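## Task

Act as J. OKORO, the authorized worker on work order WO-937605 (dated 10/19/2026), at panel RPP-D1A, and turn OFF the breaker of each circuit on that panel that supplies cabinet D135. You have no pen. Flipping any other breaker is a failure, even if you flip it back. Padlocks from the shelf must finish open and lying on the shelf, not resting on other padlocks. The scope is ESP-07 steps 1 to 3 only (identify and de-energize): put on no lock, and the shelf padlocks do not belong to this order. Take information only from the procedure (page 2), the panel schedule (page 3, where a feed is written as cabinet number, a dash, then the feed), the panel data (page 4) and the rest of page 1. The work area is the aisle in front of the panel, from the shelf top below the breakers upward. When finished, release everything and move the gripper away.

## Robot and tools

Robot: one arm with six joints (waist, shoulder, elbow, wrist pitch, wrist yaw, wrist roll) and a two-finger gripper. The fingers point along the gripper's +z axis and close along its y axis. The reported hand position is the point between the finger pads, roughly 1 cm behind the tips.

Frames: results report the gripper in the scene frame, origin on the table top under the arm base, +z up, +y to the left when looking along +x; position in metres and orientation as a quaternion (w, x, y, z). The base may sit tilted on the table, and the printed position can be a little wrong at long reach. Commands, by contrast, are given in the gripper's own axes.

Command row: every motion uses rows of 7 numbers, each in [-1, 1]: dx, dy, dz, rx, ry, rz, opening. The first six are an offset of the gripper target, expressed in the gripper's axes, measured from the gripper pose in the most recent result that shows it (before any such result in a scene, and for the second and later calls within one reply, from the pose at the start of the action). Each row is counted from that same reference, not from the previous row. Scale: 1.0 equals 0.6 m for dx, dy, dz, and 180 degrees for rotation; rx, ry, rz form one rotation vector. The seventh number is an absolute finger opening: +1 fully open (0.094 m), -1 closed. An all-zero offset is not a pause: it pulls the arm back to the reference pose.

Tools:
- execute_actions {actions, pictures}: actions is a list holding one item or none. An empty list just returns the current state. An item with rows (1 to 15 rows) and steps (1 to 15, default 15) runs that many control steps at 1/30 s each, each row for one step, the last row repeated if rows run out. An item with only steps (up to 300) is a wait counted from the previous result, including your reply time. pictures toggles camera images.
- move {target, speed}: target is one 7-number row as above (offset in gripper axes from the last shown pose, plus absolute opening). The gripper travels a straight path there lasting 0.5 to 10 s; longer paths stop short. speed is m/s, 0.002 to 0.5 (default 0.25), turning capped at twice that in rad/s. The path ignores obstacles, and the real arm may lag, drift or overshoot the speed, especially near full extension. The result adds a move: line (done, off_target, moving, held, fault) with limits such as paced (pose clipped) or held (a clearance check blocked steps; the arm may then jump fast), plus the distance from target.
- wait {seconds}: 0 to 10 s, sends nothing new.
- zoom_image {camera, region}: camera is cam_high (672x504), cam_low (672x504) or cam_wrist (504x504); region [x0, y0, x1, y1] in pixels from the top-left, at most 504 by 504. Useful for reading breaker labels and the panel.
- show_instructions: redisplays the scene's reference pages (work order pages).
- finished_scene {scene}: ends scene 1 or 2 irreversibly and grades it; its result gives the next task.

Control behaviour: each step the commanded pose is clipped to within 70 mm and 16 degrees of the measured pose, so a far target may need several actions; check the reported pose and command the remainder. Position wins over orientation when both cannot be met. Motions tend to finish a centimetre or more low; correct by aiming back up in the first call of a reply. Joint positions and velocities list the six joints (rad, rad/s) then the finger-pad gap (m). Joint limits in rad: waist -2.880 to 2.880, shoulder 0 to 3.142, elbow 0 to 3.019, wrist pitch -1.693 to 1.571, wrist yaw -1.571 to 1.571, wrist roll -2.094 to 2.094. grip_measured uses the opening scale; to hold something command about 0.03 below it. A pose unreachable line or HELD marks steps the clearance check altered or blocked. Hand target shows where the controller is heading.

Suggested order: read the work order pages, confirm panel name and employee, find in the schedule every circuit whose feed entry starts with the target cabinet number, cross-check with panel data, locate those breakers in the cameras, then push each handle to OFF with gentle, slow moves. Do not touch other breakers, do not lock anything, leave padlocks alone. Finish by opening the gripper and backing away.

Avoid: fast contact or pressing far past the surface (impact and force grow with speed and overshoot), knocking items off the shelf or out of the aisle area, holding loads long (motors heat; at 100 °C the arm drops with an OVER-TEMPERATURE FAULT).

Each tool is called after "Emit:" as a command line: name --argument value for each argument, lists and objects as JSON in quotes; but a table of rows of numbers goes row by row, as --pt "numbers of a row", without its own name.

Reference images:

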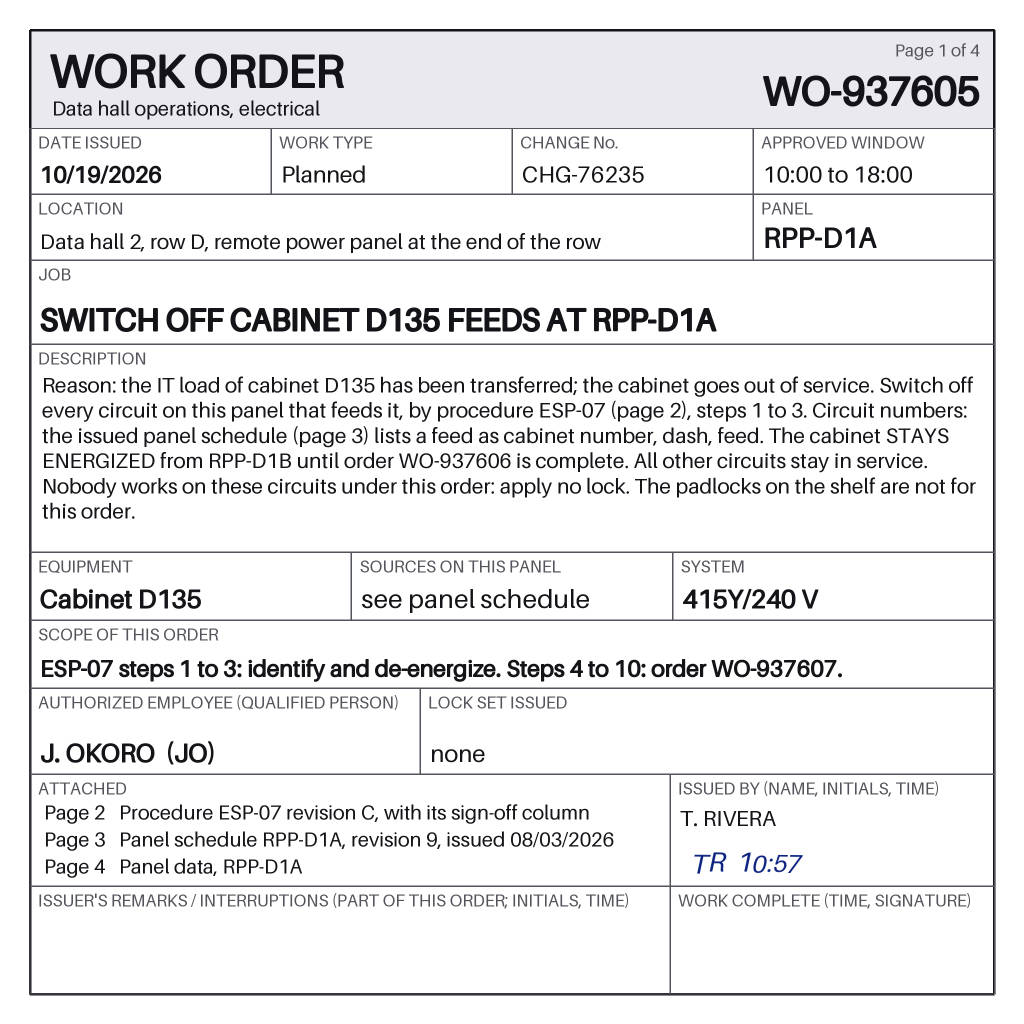

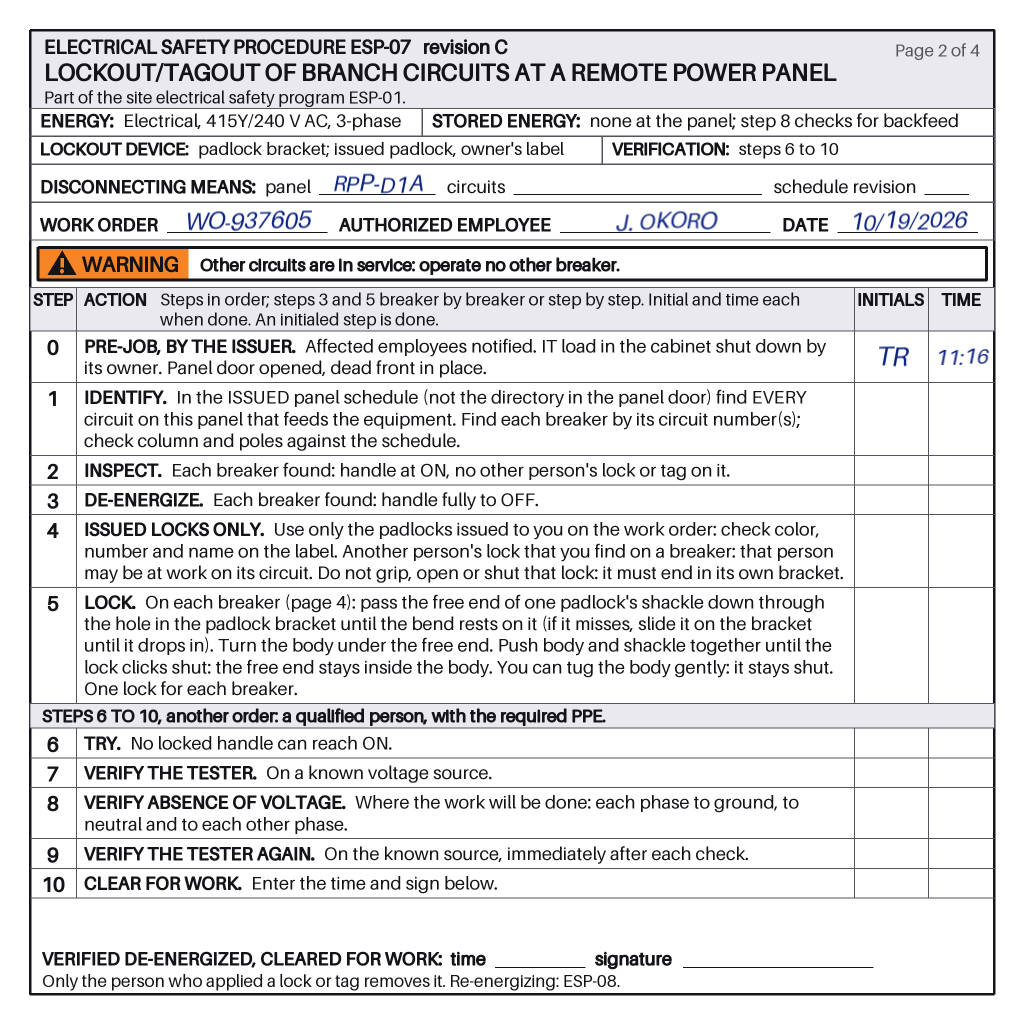

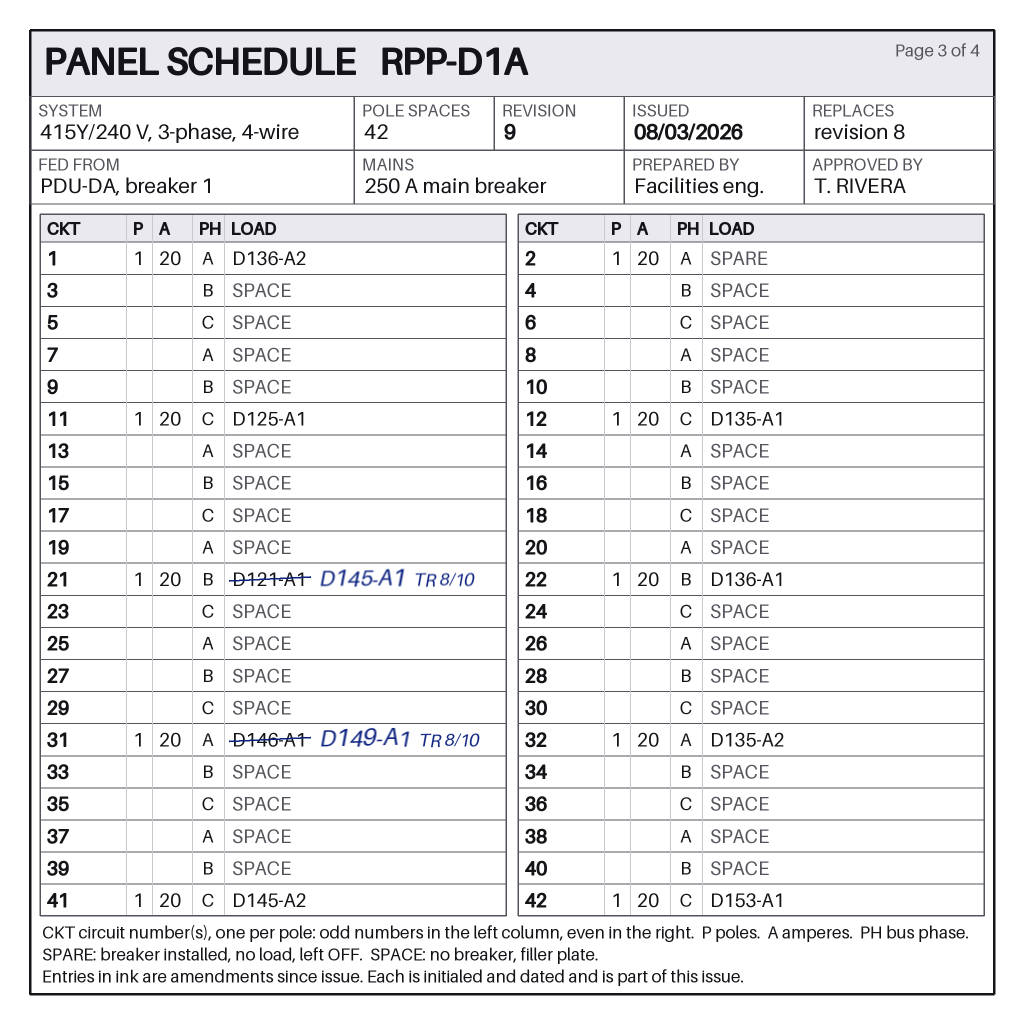

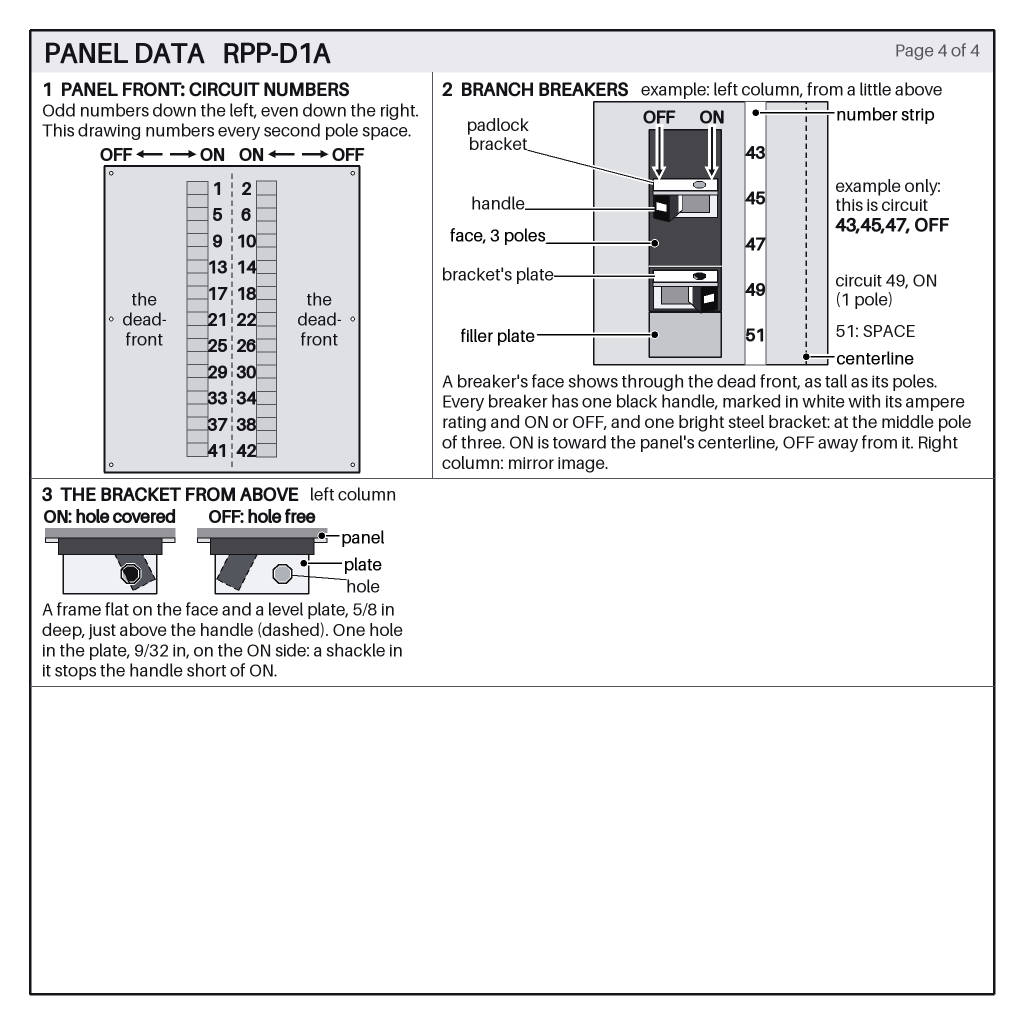

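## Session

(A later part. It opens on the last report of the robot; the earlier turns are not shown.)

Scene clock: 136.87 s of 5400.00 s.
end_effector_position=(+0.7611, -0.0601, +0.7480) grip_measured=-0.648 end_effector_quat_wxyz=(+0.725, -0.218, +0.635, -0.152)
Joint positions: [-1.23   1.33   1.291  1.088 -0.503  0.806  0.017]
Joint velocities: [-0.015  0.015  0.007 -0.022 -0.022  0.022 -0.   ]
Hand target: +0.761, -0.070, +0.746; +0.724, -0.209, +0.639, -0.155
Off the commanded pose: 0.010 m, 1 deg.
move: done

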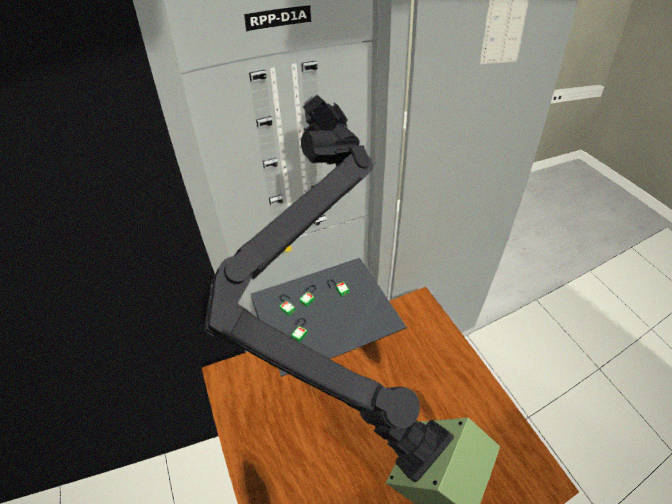

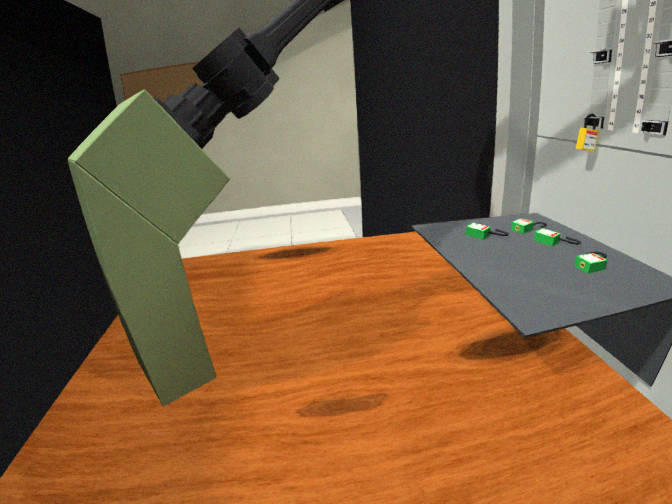

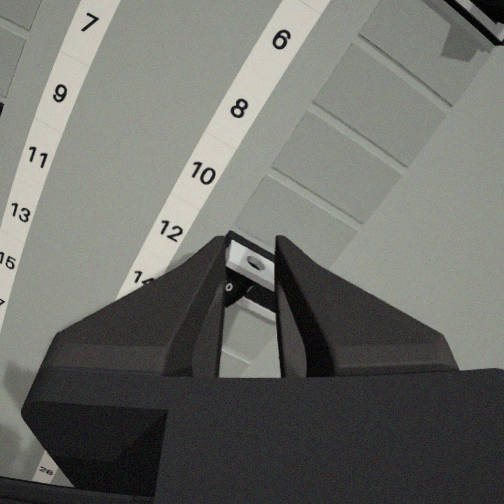

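Emit:
move --target '[0.0, 0, -0.03, 0, 0, 0, 0.3]' --speed 0.04

Scene clock: 139.17 s of 5400.00 s.
end_effector_position=(+0.7482, -0.0659, +0.7417) grip_measured=+0.298 end_effector_quat_wxyz=(+0.724, -0.216, +0.637, -0.154)
Joint positions: [-1.238  1.322  1.247  1.121 -0.508  0.811  0.061]
Joint velocities: [ 0.005  0.005  0.007 -0.007 -0.037 -0.081  0.   ]
Hand target: +0.744, -0.062, +0.746; +0.725, -0.218, +0.636, -0.152
Off the commanded pose: 0.008 m, 0 deg.
move: done

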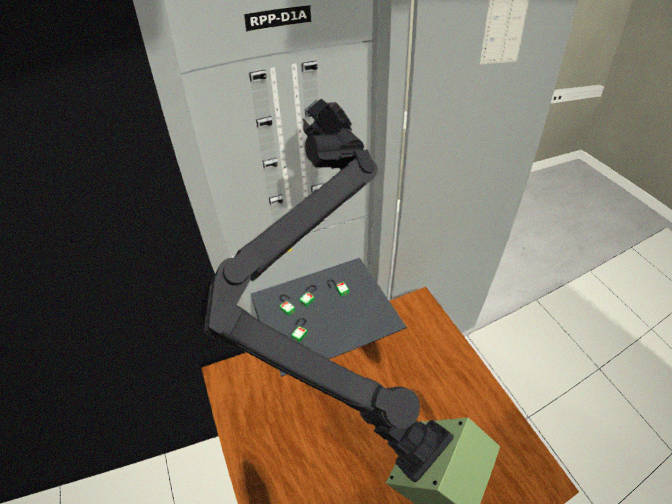

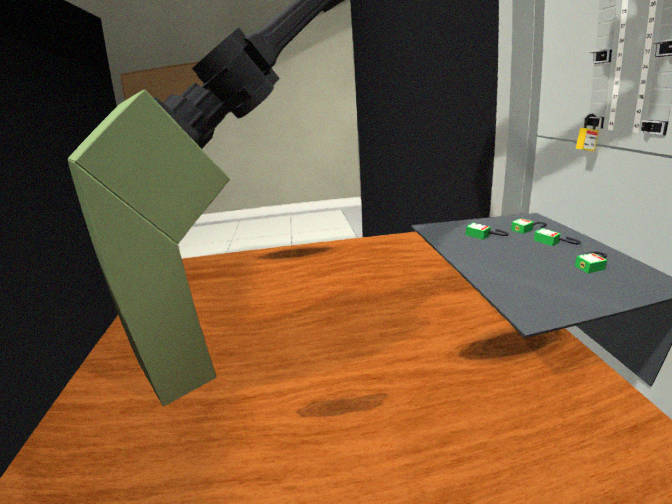

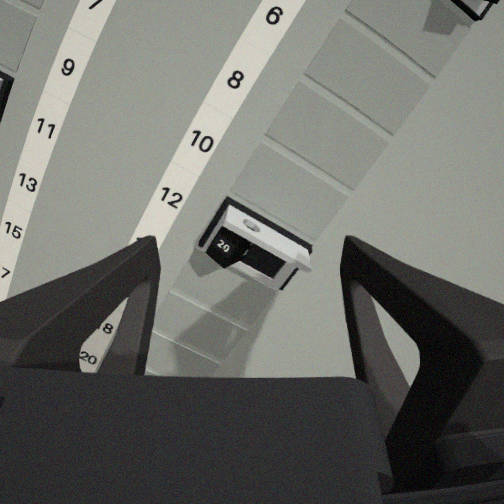

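Emit:
move --target '[0.0, 0, 0, -0.04, -0.011, 0.093, 0.3]' --speed 0.04

Scene clock: 144.40 s of 5400.00 s.
end_effector_position=(+0.7446, -0.0664, +0.7323) grip_measured=+0.298 end_effector_quat_wxyz=(+0.733, -0.161, +0.661, -0.008)
Joint positions: [-1.24   1.388  1.265  1.29  -0.549  1.17   0.061]
Joint velocities: [-0.005 -0.005 -0.017 -0.002 -0.037  0.022 -0.001]
Hand target: +0.748, -0.066, +0.741; +0.734, -0.169, +0.658, -0.005
Off the commanded pose: 0.010 m, 1 deg.
move: done

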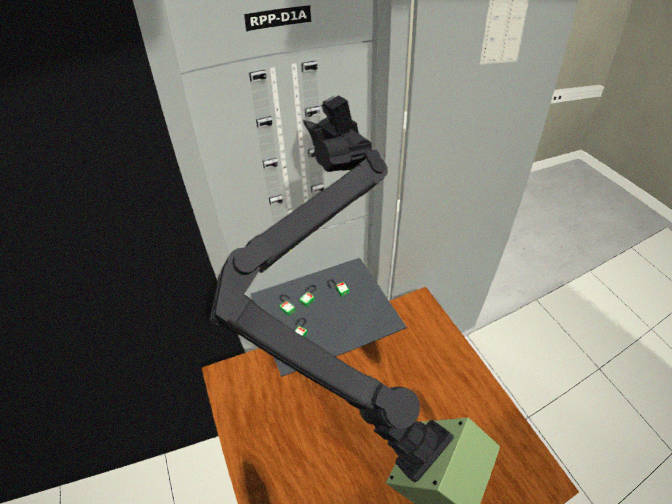

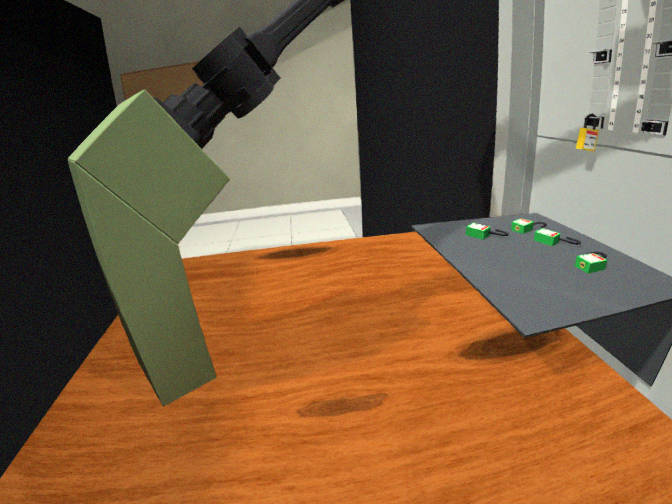

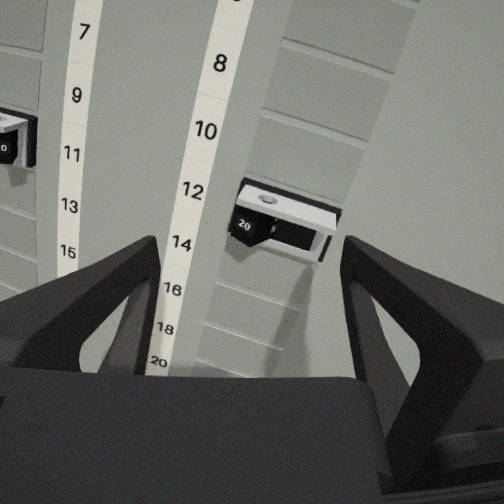

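Emit:
move --target '[-0.025, -0.022, 0.005, 0, 0, 0, 0.3]' --speed 0.04

Scene clock: 145.87 s of 5400.00 s.
end_effector_position=(+0.7434, -0.0726, +0.7427) grip_measured=+0.298 end_effector_quat_wxyz=(+0.733, -0.160, +0.661, -0.011)
Joint positions: [-1.263  1.4    1.284  1.29  -0.557  1.19   0.061]
Joint velocities: [ 0.005 -0.005 -0.012 -0.012 -0.095 -0.022  0.001]
Hand target: +0.748, -0.074, +0.750; +0.733, -0.161, +0.661, -0.008
Off the commanded pose: 0.009 m, 0 deg.
move: done

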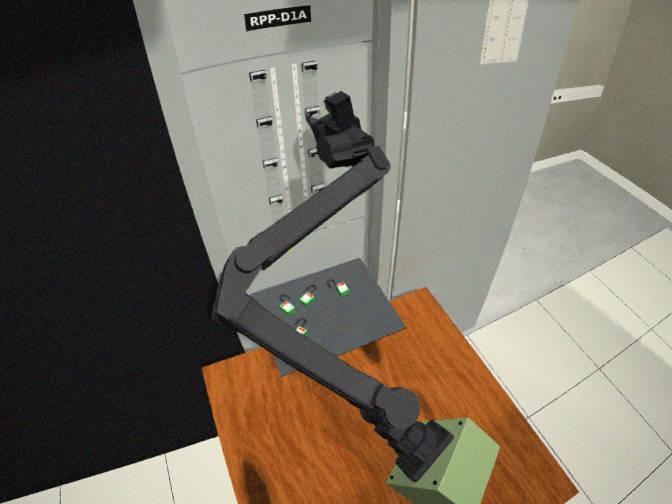

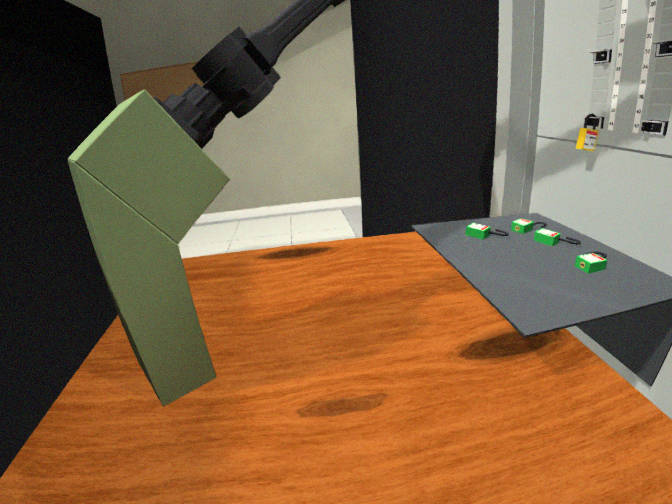

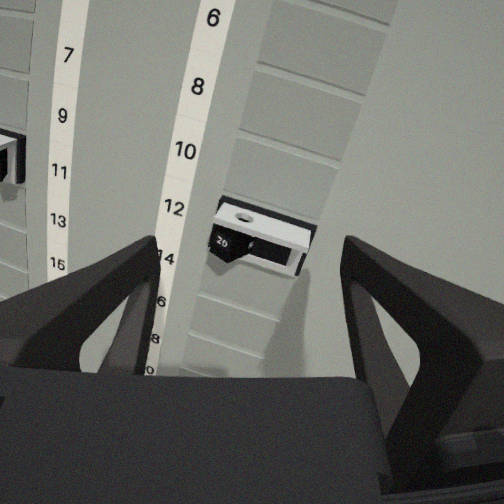

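Emit:
move --target '[-0.007, -0.014, 0.053, 0, 0, 0, 0.3]' --speed 0.03

Scene clock: 148.73 s of 5400.00 s.
end_effector_position=(+0.7628, -0.0752, +0.7563) grip_measured=+0.298 end_effector_quat_wxyz=(+0.734, -0.154, +0.661, -0.016)
Joint positions: [-1.263  1.422  1.36   1.22  -0.551  1.182  0.061]
Joint velocities: [-0.015 -0.015 -0.017 -0.017  0.007  0.022  0.001]
Hand target: +0.775, -0.073, +0.752; +0.733, -0.159, +0.661, -0.011
Off the commanded pose: 0.014 m, 1 deg.
move: off_target

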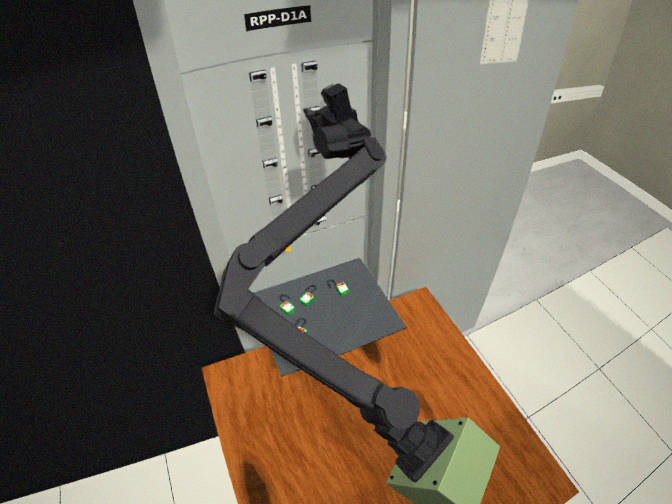

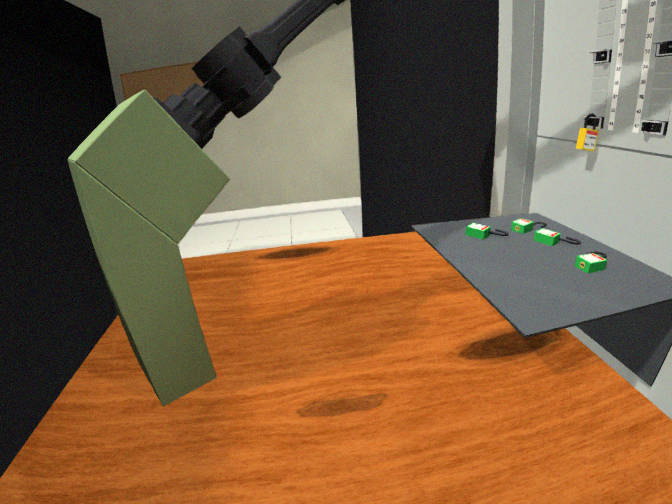

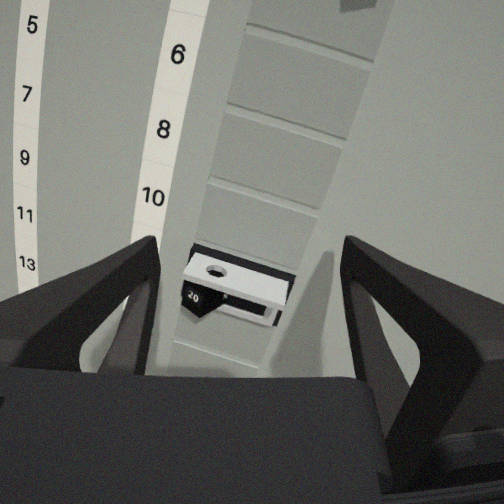

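Emit:
move --target '[0.032, 0.012, -0.003, 0, 0, 0, 0.3]' --speed 0.03

Scene clock: 150.13 s of 5400.00 s.
end_effector_position=(+0.7591, -0.0839, +0.7449) grip_measured=+0.298 end_effector_quat_wxyz=(+0.735, -0.145, +0.662, -0.021)
Joint positions: [-1.25   1.422  1.329  1.22  -0.539  1.159  0.061]
Joint velocities: [ 0.015 -0.005 -0.007  0.017 -0.037  0.007 -0.001]
Hand target: +0.762, -0.073, +0.736; +0.735, -0.154, +0.661, -0.015
Off the commanded pose: 0.014 m, 1 deg.
move: off_target

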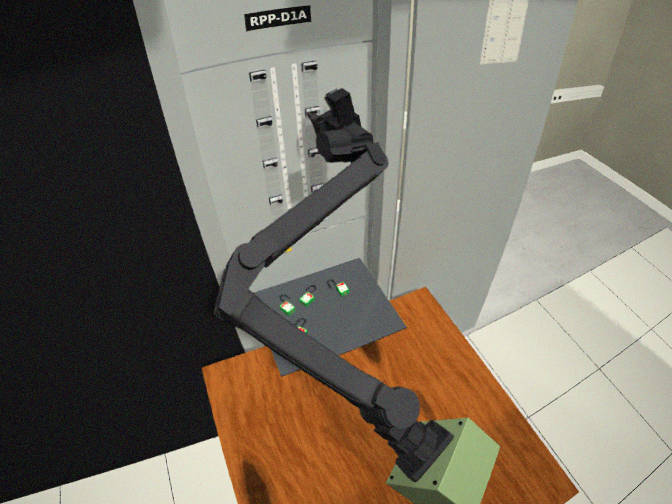

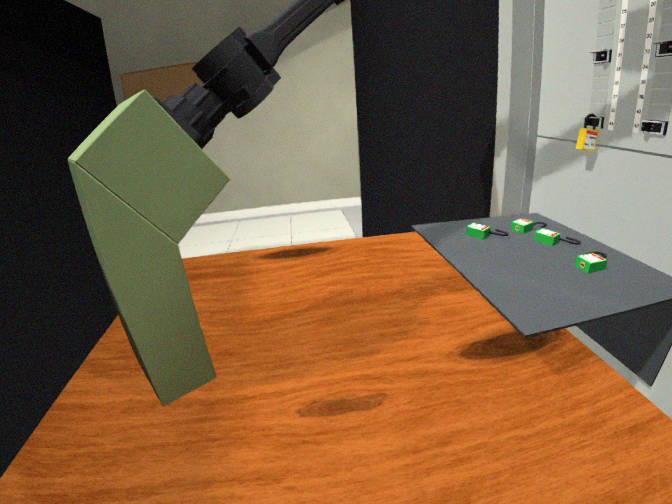

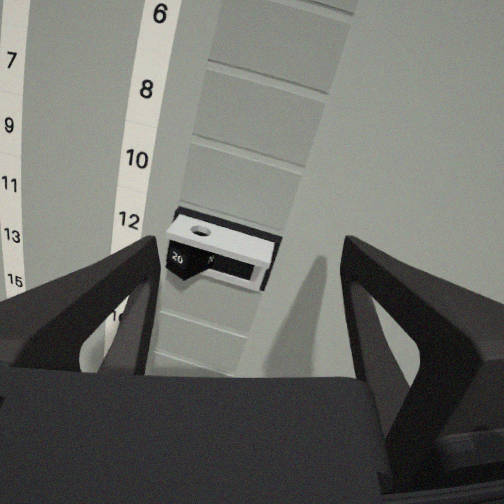

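Emit:
move --target '[0.0, 0.032, 0.028, 0, 0, 0, 0.3]' --speed 0.03

Scene clock: 151.77 s of 5400.00 s.
end_effector_position=(+0.7641, -0.0740, +0.7471) grip_measured=+0.298 end_effector_quat_wxyz=(+0.737, -0.139, +0.661, -0.027)
Joint positions: [-1.24   1.394  1.329  1.169 -0.527  1.14   0.061]
Joint velocities: [-0.005 -0.005 -0.007 -0.002  0.007 -0.037  0.001]
Hand target: +0.772, -0.062, +0.742; +0.736, -0.145, +0.661, -0.021
Off the commanded pose: 0.015 m, 1 deg.
move: off_target

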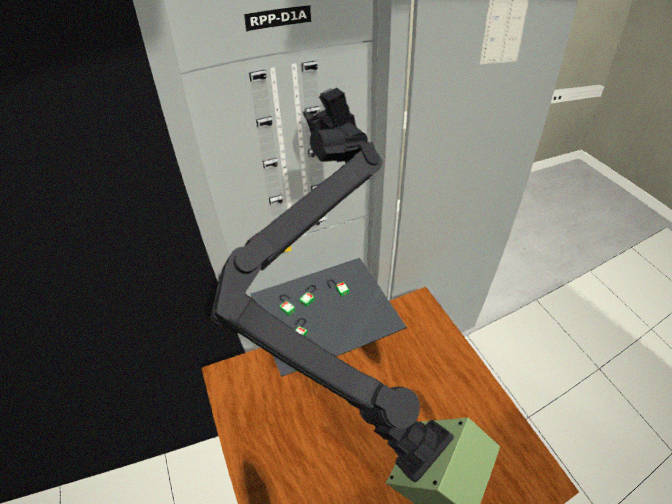

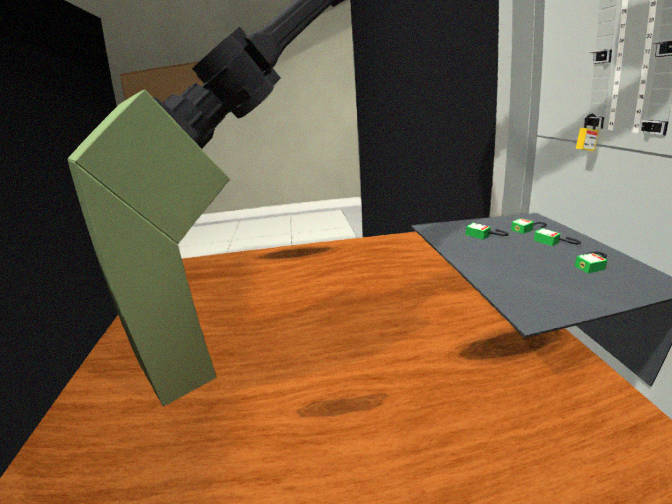

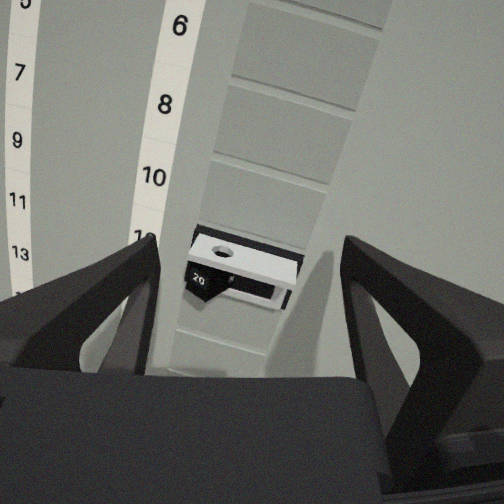

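Deep now; test-close.

Emit:
move --target '[0.005, 0.01, 0.01, 0, 0, 0, -0.4]' --speed 0.03

Scene clock: 153.17 s of 5400.00 s.
end_effector_position=(+0.7642, -0.0717, +0.7470) grip_measured=-0.317 end_effector_quat_wxyz=(+0.735, -0.146, +0.661, -0.032)
Joint positions: [-1.24   1.391  1.329  1.169 -0.532  1.124  0.032]
Joint velocities: [-0.005  0.005  0.017  0.012  0.007 -0.095  0.   ]
Hand target: +0.769, -0.068, +0.743; +0.737, -0.139, +0.661, -0.027
Off the commanded pose: 0.008 m, 1 deg.
move: done

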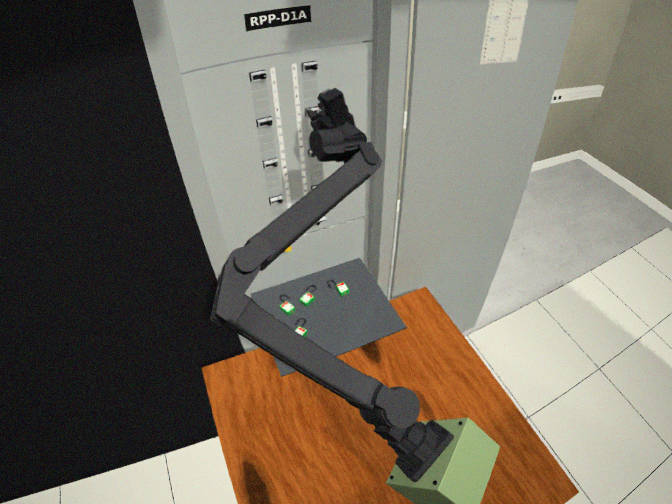

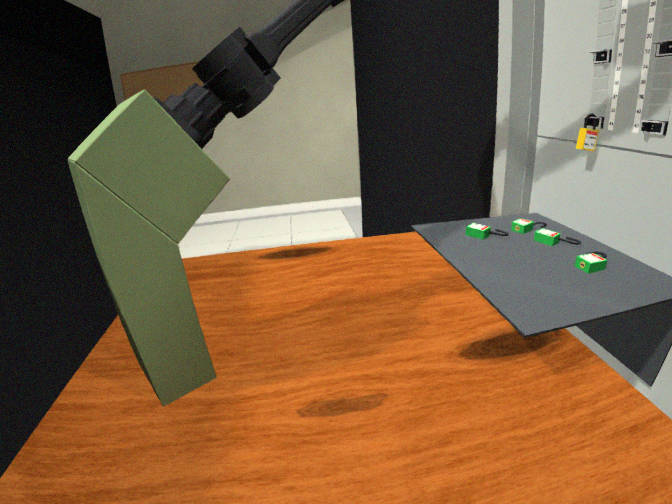

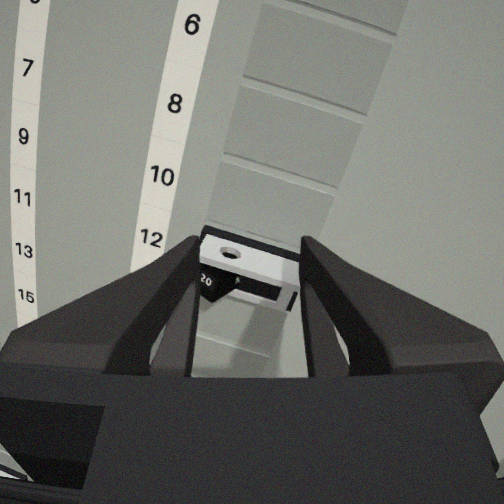

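Emit:
move --target '[0.012, 0, 0.008, 0, 0, -0.09, -0.1]' --speed 0.03

Emit:
move --target '[0, 0, 0.008, 0, 0, 0, -0.65]' --speed 0.03

Scene clock: 158.60 s of 5400.00 s.
end_effector_position=(+0.7642, -0.0719, +0.7477) grip_measured=-0.102 end_effector_quat_wxyz=(+0.725, -0.237, +0.633, -0.136)
Joint positions: [-1.24   1.391  1.329  1.169 -0.528  0.84   0.042]
Joint velocities: [ 0.015 -0.015  0.017  0.017 -0.037 -0.022  0.   ]
Hand target: +0.770, -0.073, +0.741; +0.723, -0.238, +0.634, -0.135
Off the commanded pose: 0.009 m, 0 deg.
move: done

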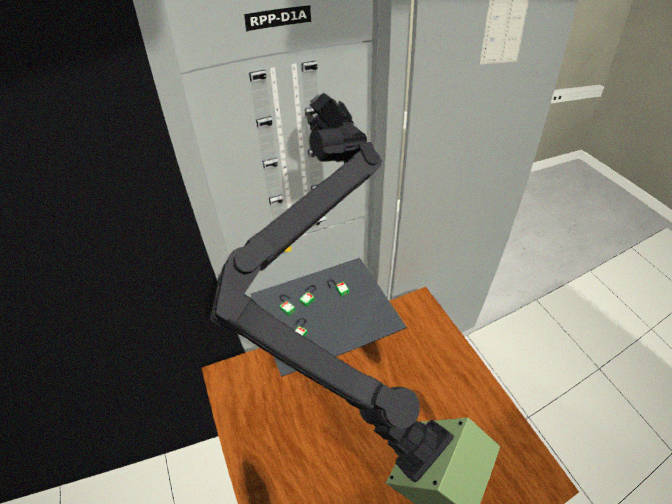

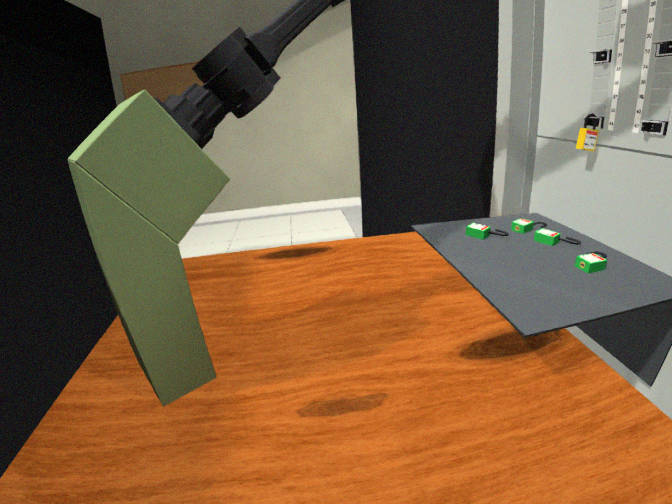

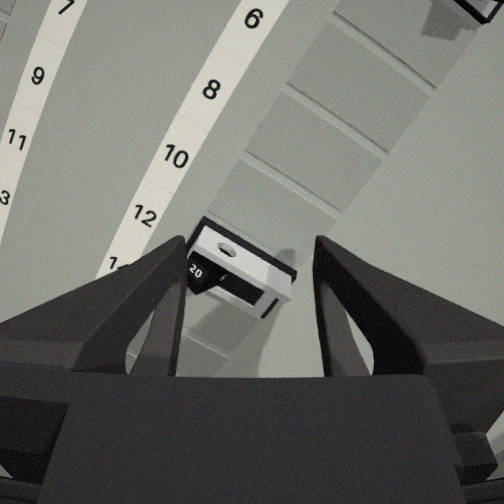

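Scene clock: 159.30 s of 5400.00 s.
end_effector_position=(+0.7631, -0.0606, +0.7494) grip_measured=-0.648 end_effector_quat_wxyz=(+0.724, -0.249, +0.629, -0.133)
Joint positions: [-1.24   1.378  1.326  1.183 -0.534  0.841  0.017]
Joint velocities: [-0.015  0.005  0.017  0.007  0.007 -0.022  0.001]
Hand target: +0.768, -0.071, +0.748; +0.724, -0.237, +0.633, -0.136
Off the commanded pose: 0.012 m, 1 deg.
move: off_target

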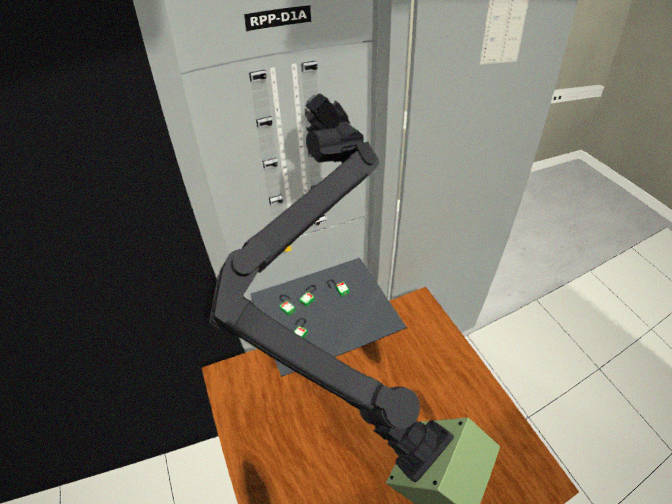

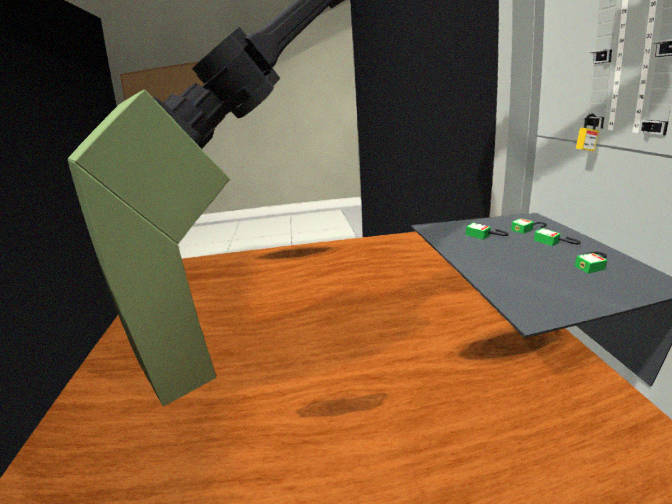

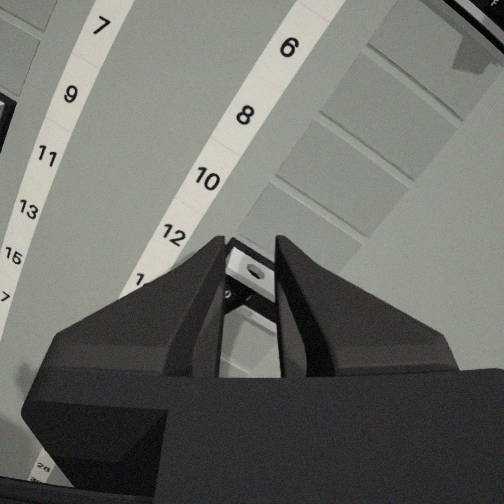

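Emit:
move --target '[0, 0, 0, 0, 0, 0, 0.0]' --speed 0.03

Emit:
move --target '[0.024, 0.011, 0.0, 0, 0, 0, 0.0]' --speed 0.03

Scene clock: 161.13 s of 5400.00 s.
end_effector_position=(+0.7631, -0.0603, +0.7495) grip_measured=-0.002 end_effector_quat_wxyz=(+0.724, -0.249, +0.629, -0.133)
Joint positions: [-1.24   1.378  1.326  1.183 -0.534  0.841  0.047]
Joint velocities: [-0.005 -0.015  0.012 -0.012  0.022  0.037 -0.001]
Hand target: +0.763, -0.061, +0.749; +0.724, -0.249, +0.629, -0.133
Off the commanded pose: 0.000 m, 0 deg.
move: done

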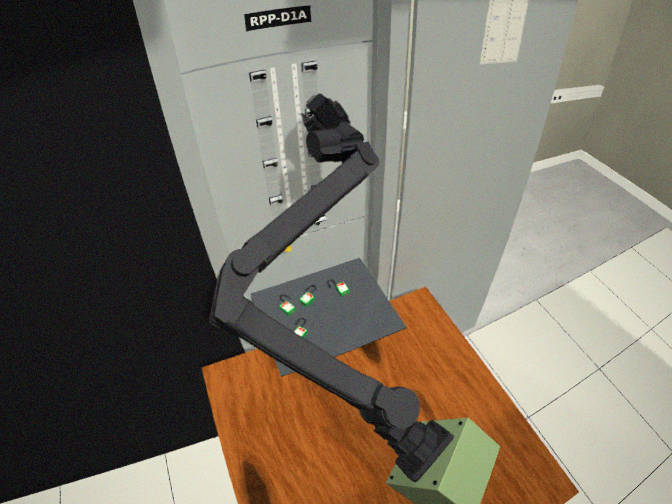

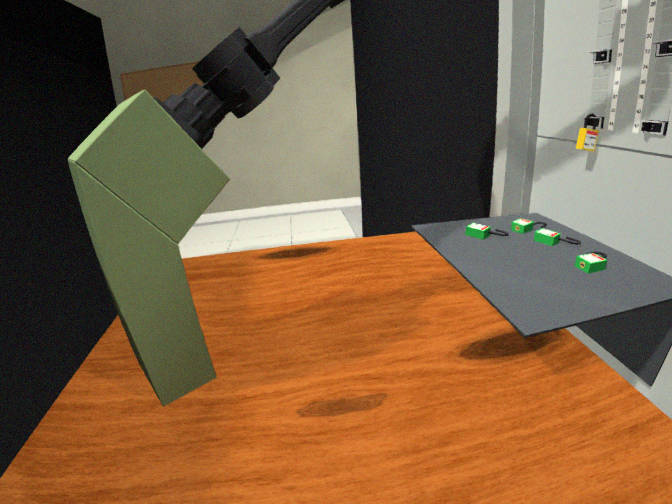

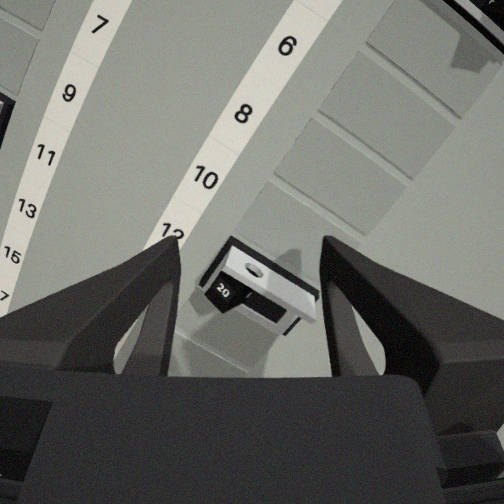

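Scene clock: 161.97 s of 5400.00 s.
end_effector_position=(+0.7620, -0.0635, +0.7459) grip_measured=-0.002 end_effector_quat_wxyz=(+0.725, -0.247, +0.628, -0.137)
Joint positions: [-1.234  1.378  1.315  1.183 -0.525  0.827  0.047]
Joint velocities: [ 0.005 -0.015 -0.007 -0.002 -0.007 -0.037 -0.   ]
Hand target: +0.765, -0.062, +0.734; +0.724, -0.249, +0.629, -0.133
Off the commanded pose: 0.012 m, 1 deg.
move: off_target

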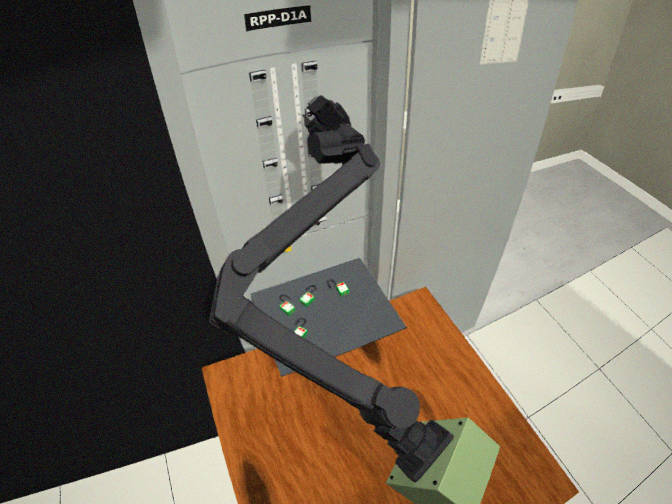

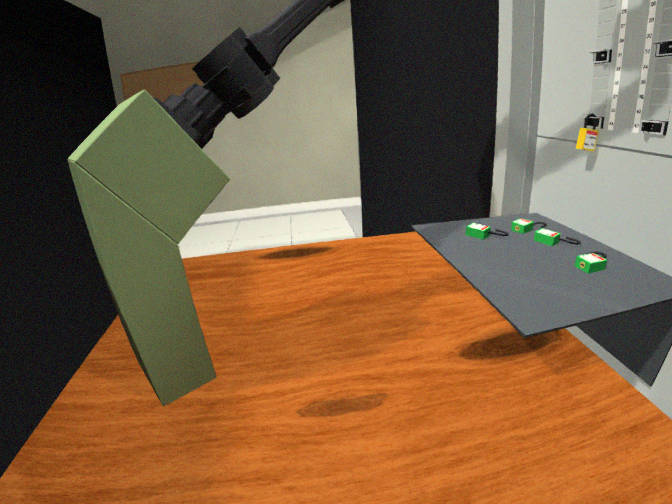

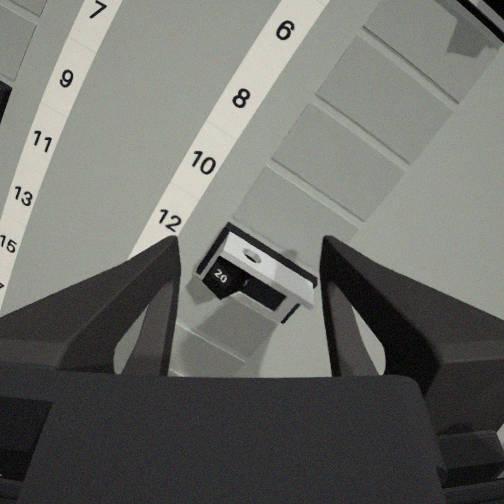

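A bit more down.

Emit:
move --target '[0.026, 0.011, 0.003, 0, 0, 0, 0.0]' --speed 0.03

Scene clock: 163.17 s of 5400.00 s.
end_effector_position=(+0.7629, -0.0640, +0.7421) grip_measured=-0.002 end_effector_quat_wxyz=(+0.727, -0.248, +0.625, -0.141)
Joint positions: [-1.224  1.378  1.31   1.183 -0.514  0.809  0.047]
Joint velocities: [ 0.005  0.005 -0.012  0.007 -0.022 -0.037 -0.002]
Hand target: +0.766, -0.066, +0.730; +0.725, -0.247, +0.628, -0.137
Off the commanded pose: 0.013 m, 1 deg.
move: off_target

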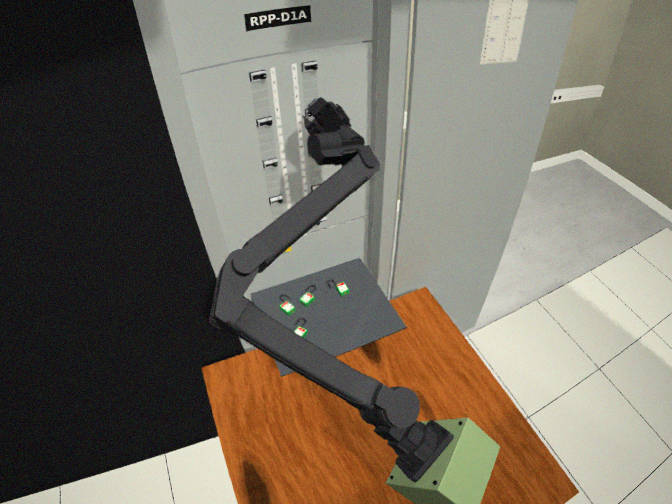

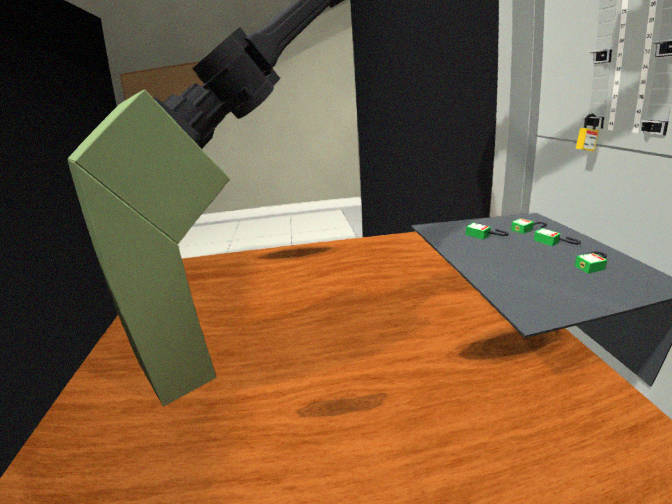

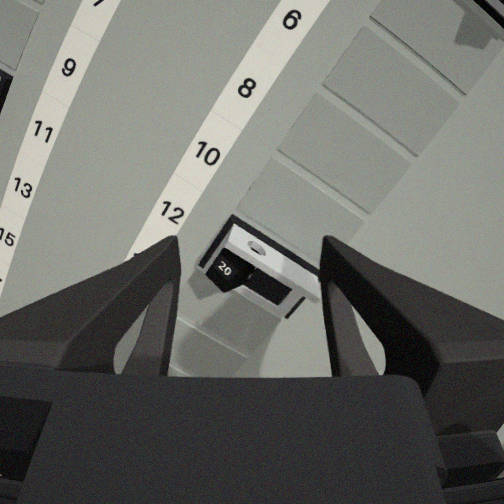

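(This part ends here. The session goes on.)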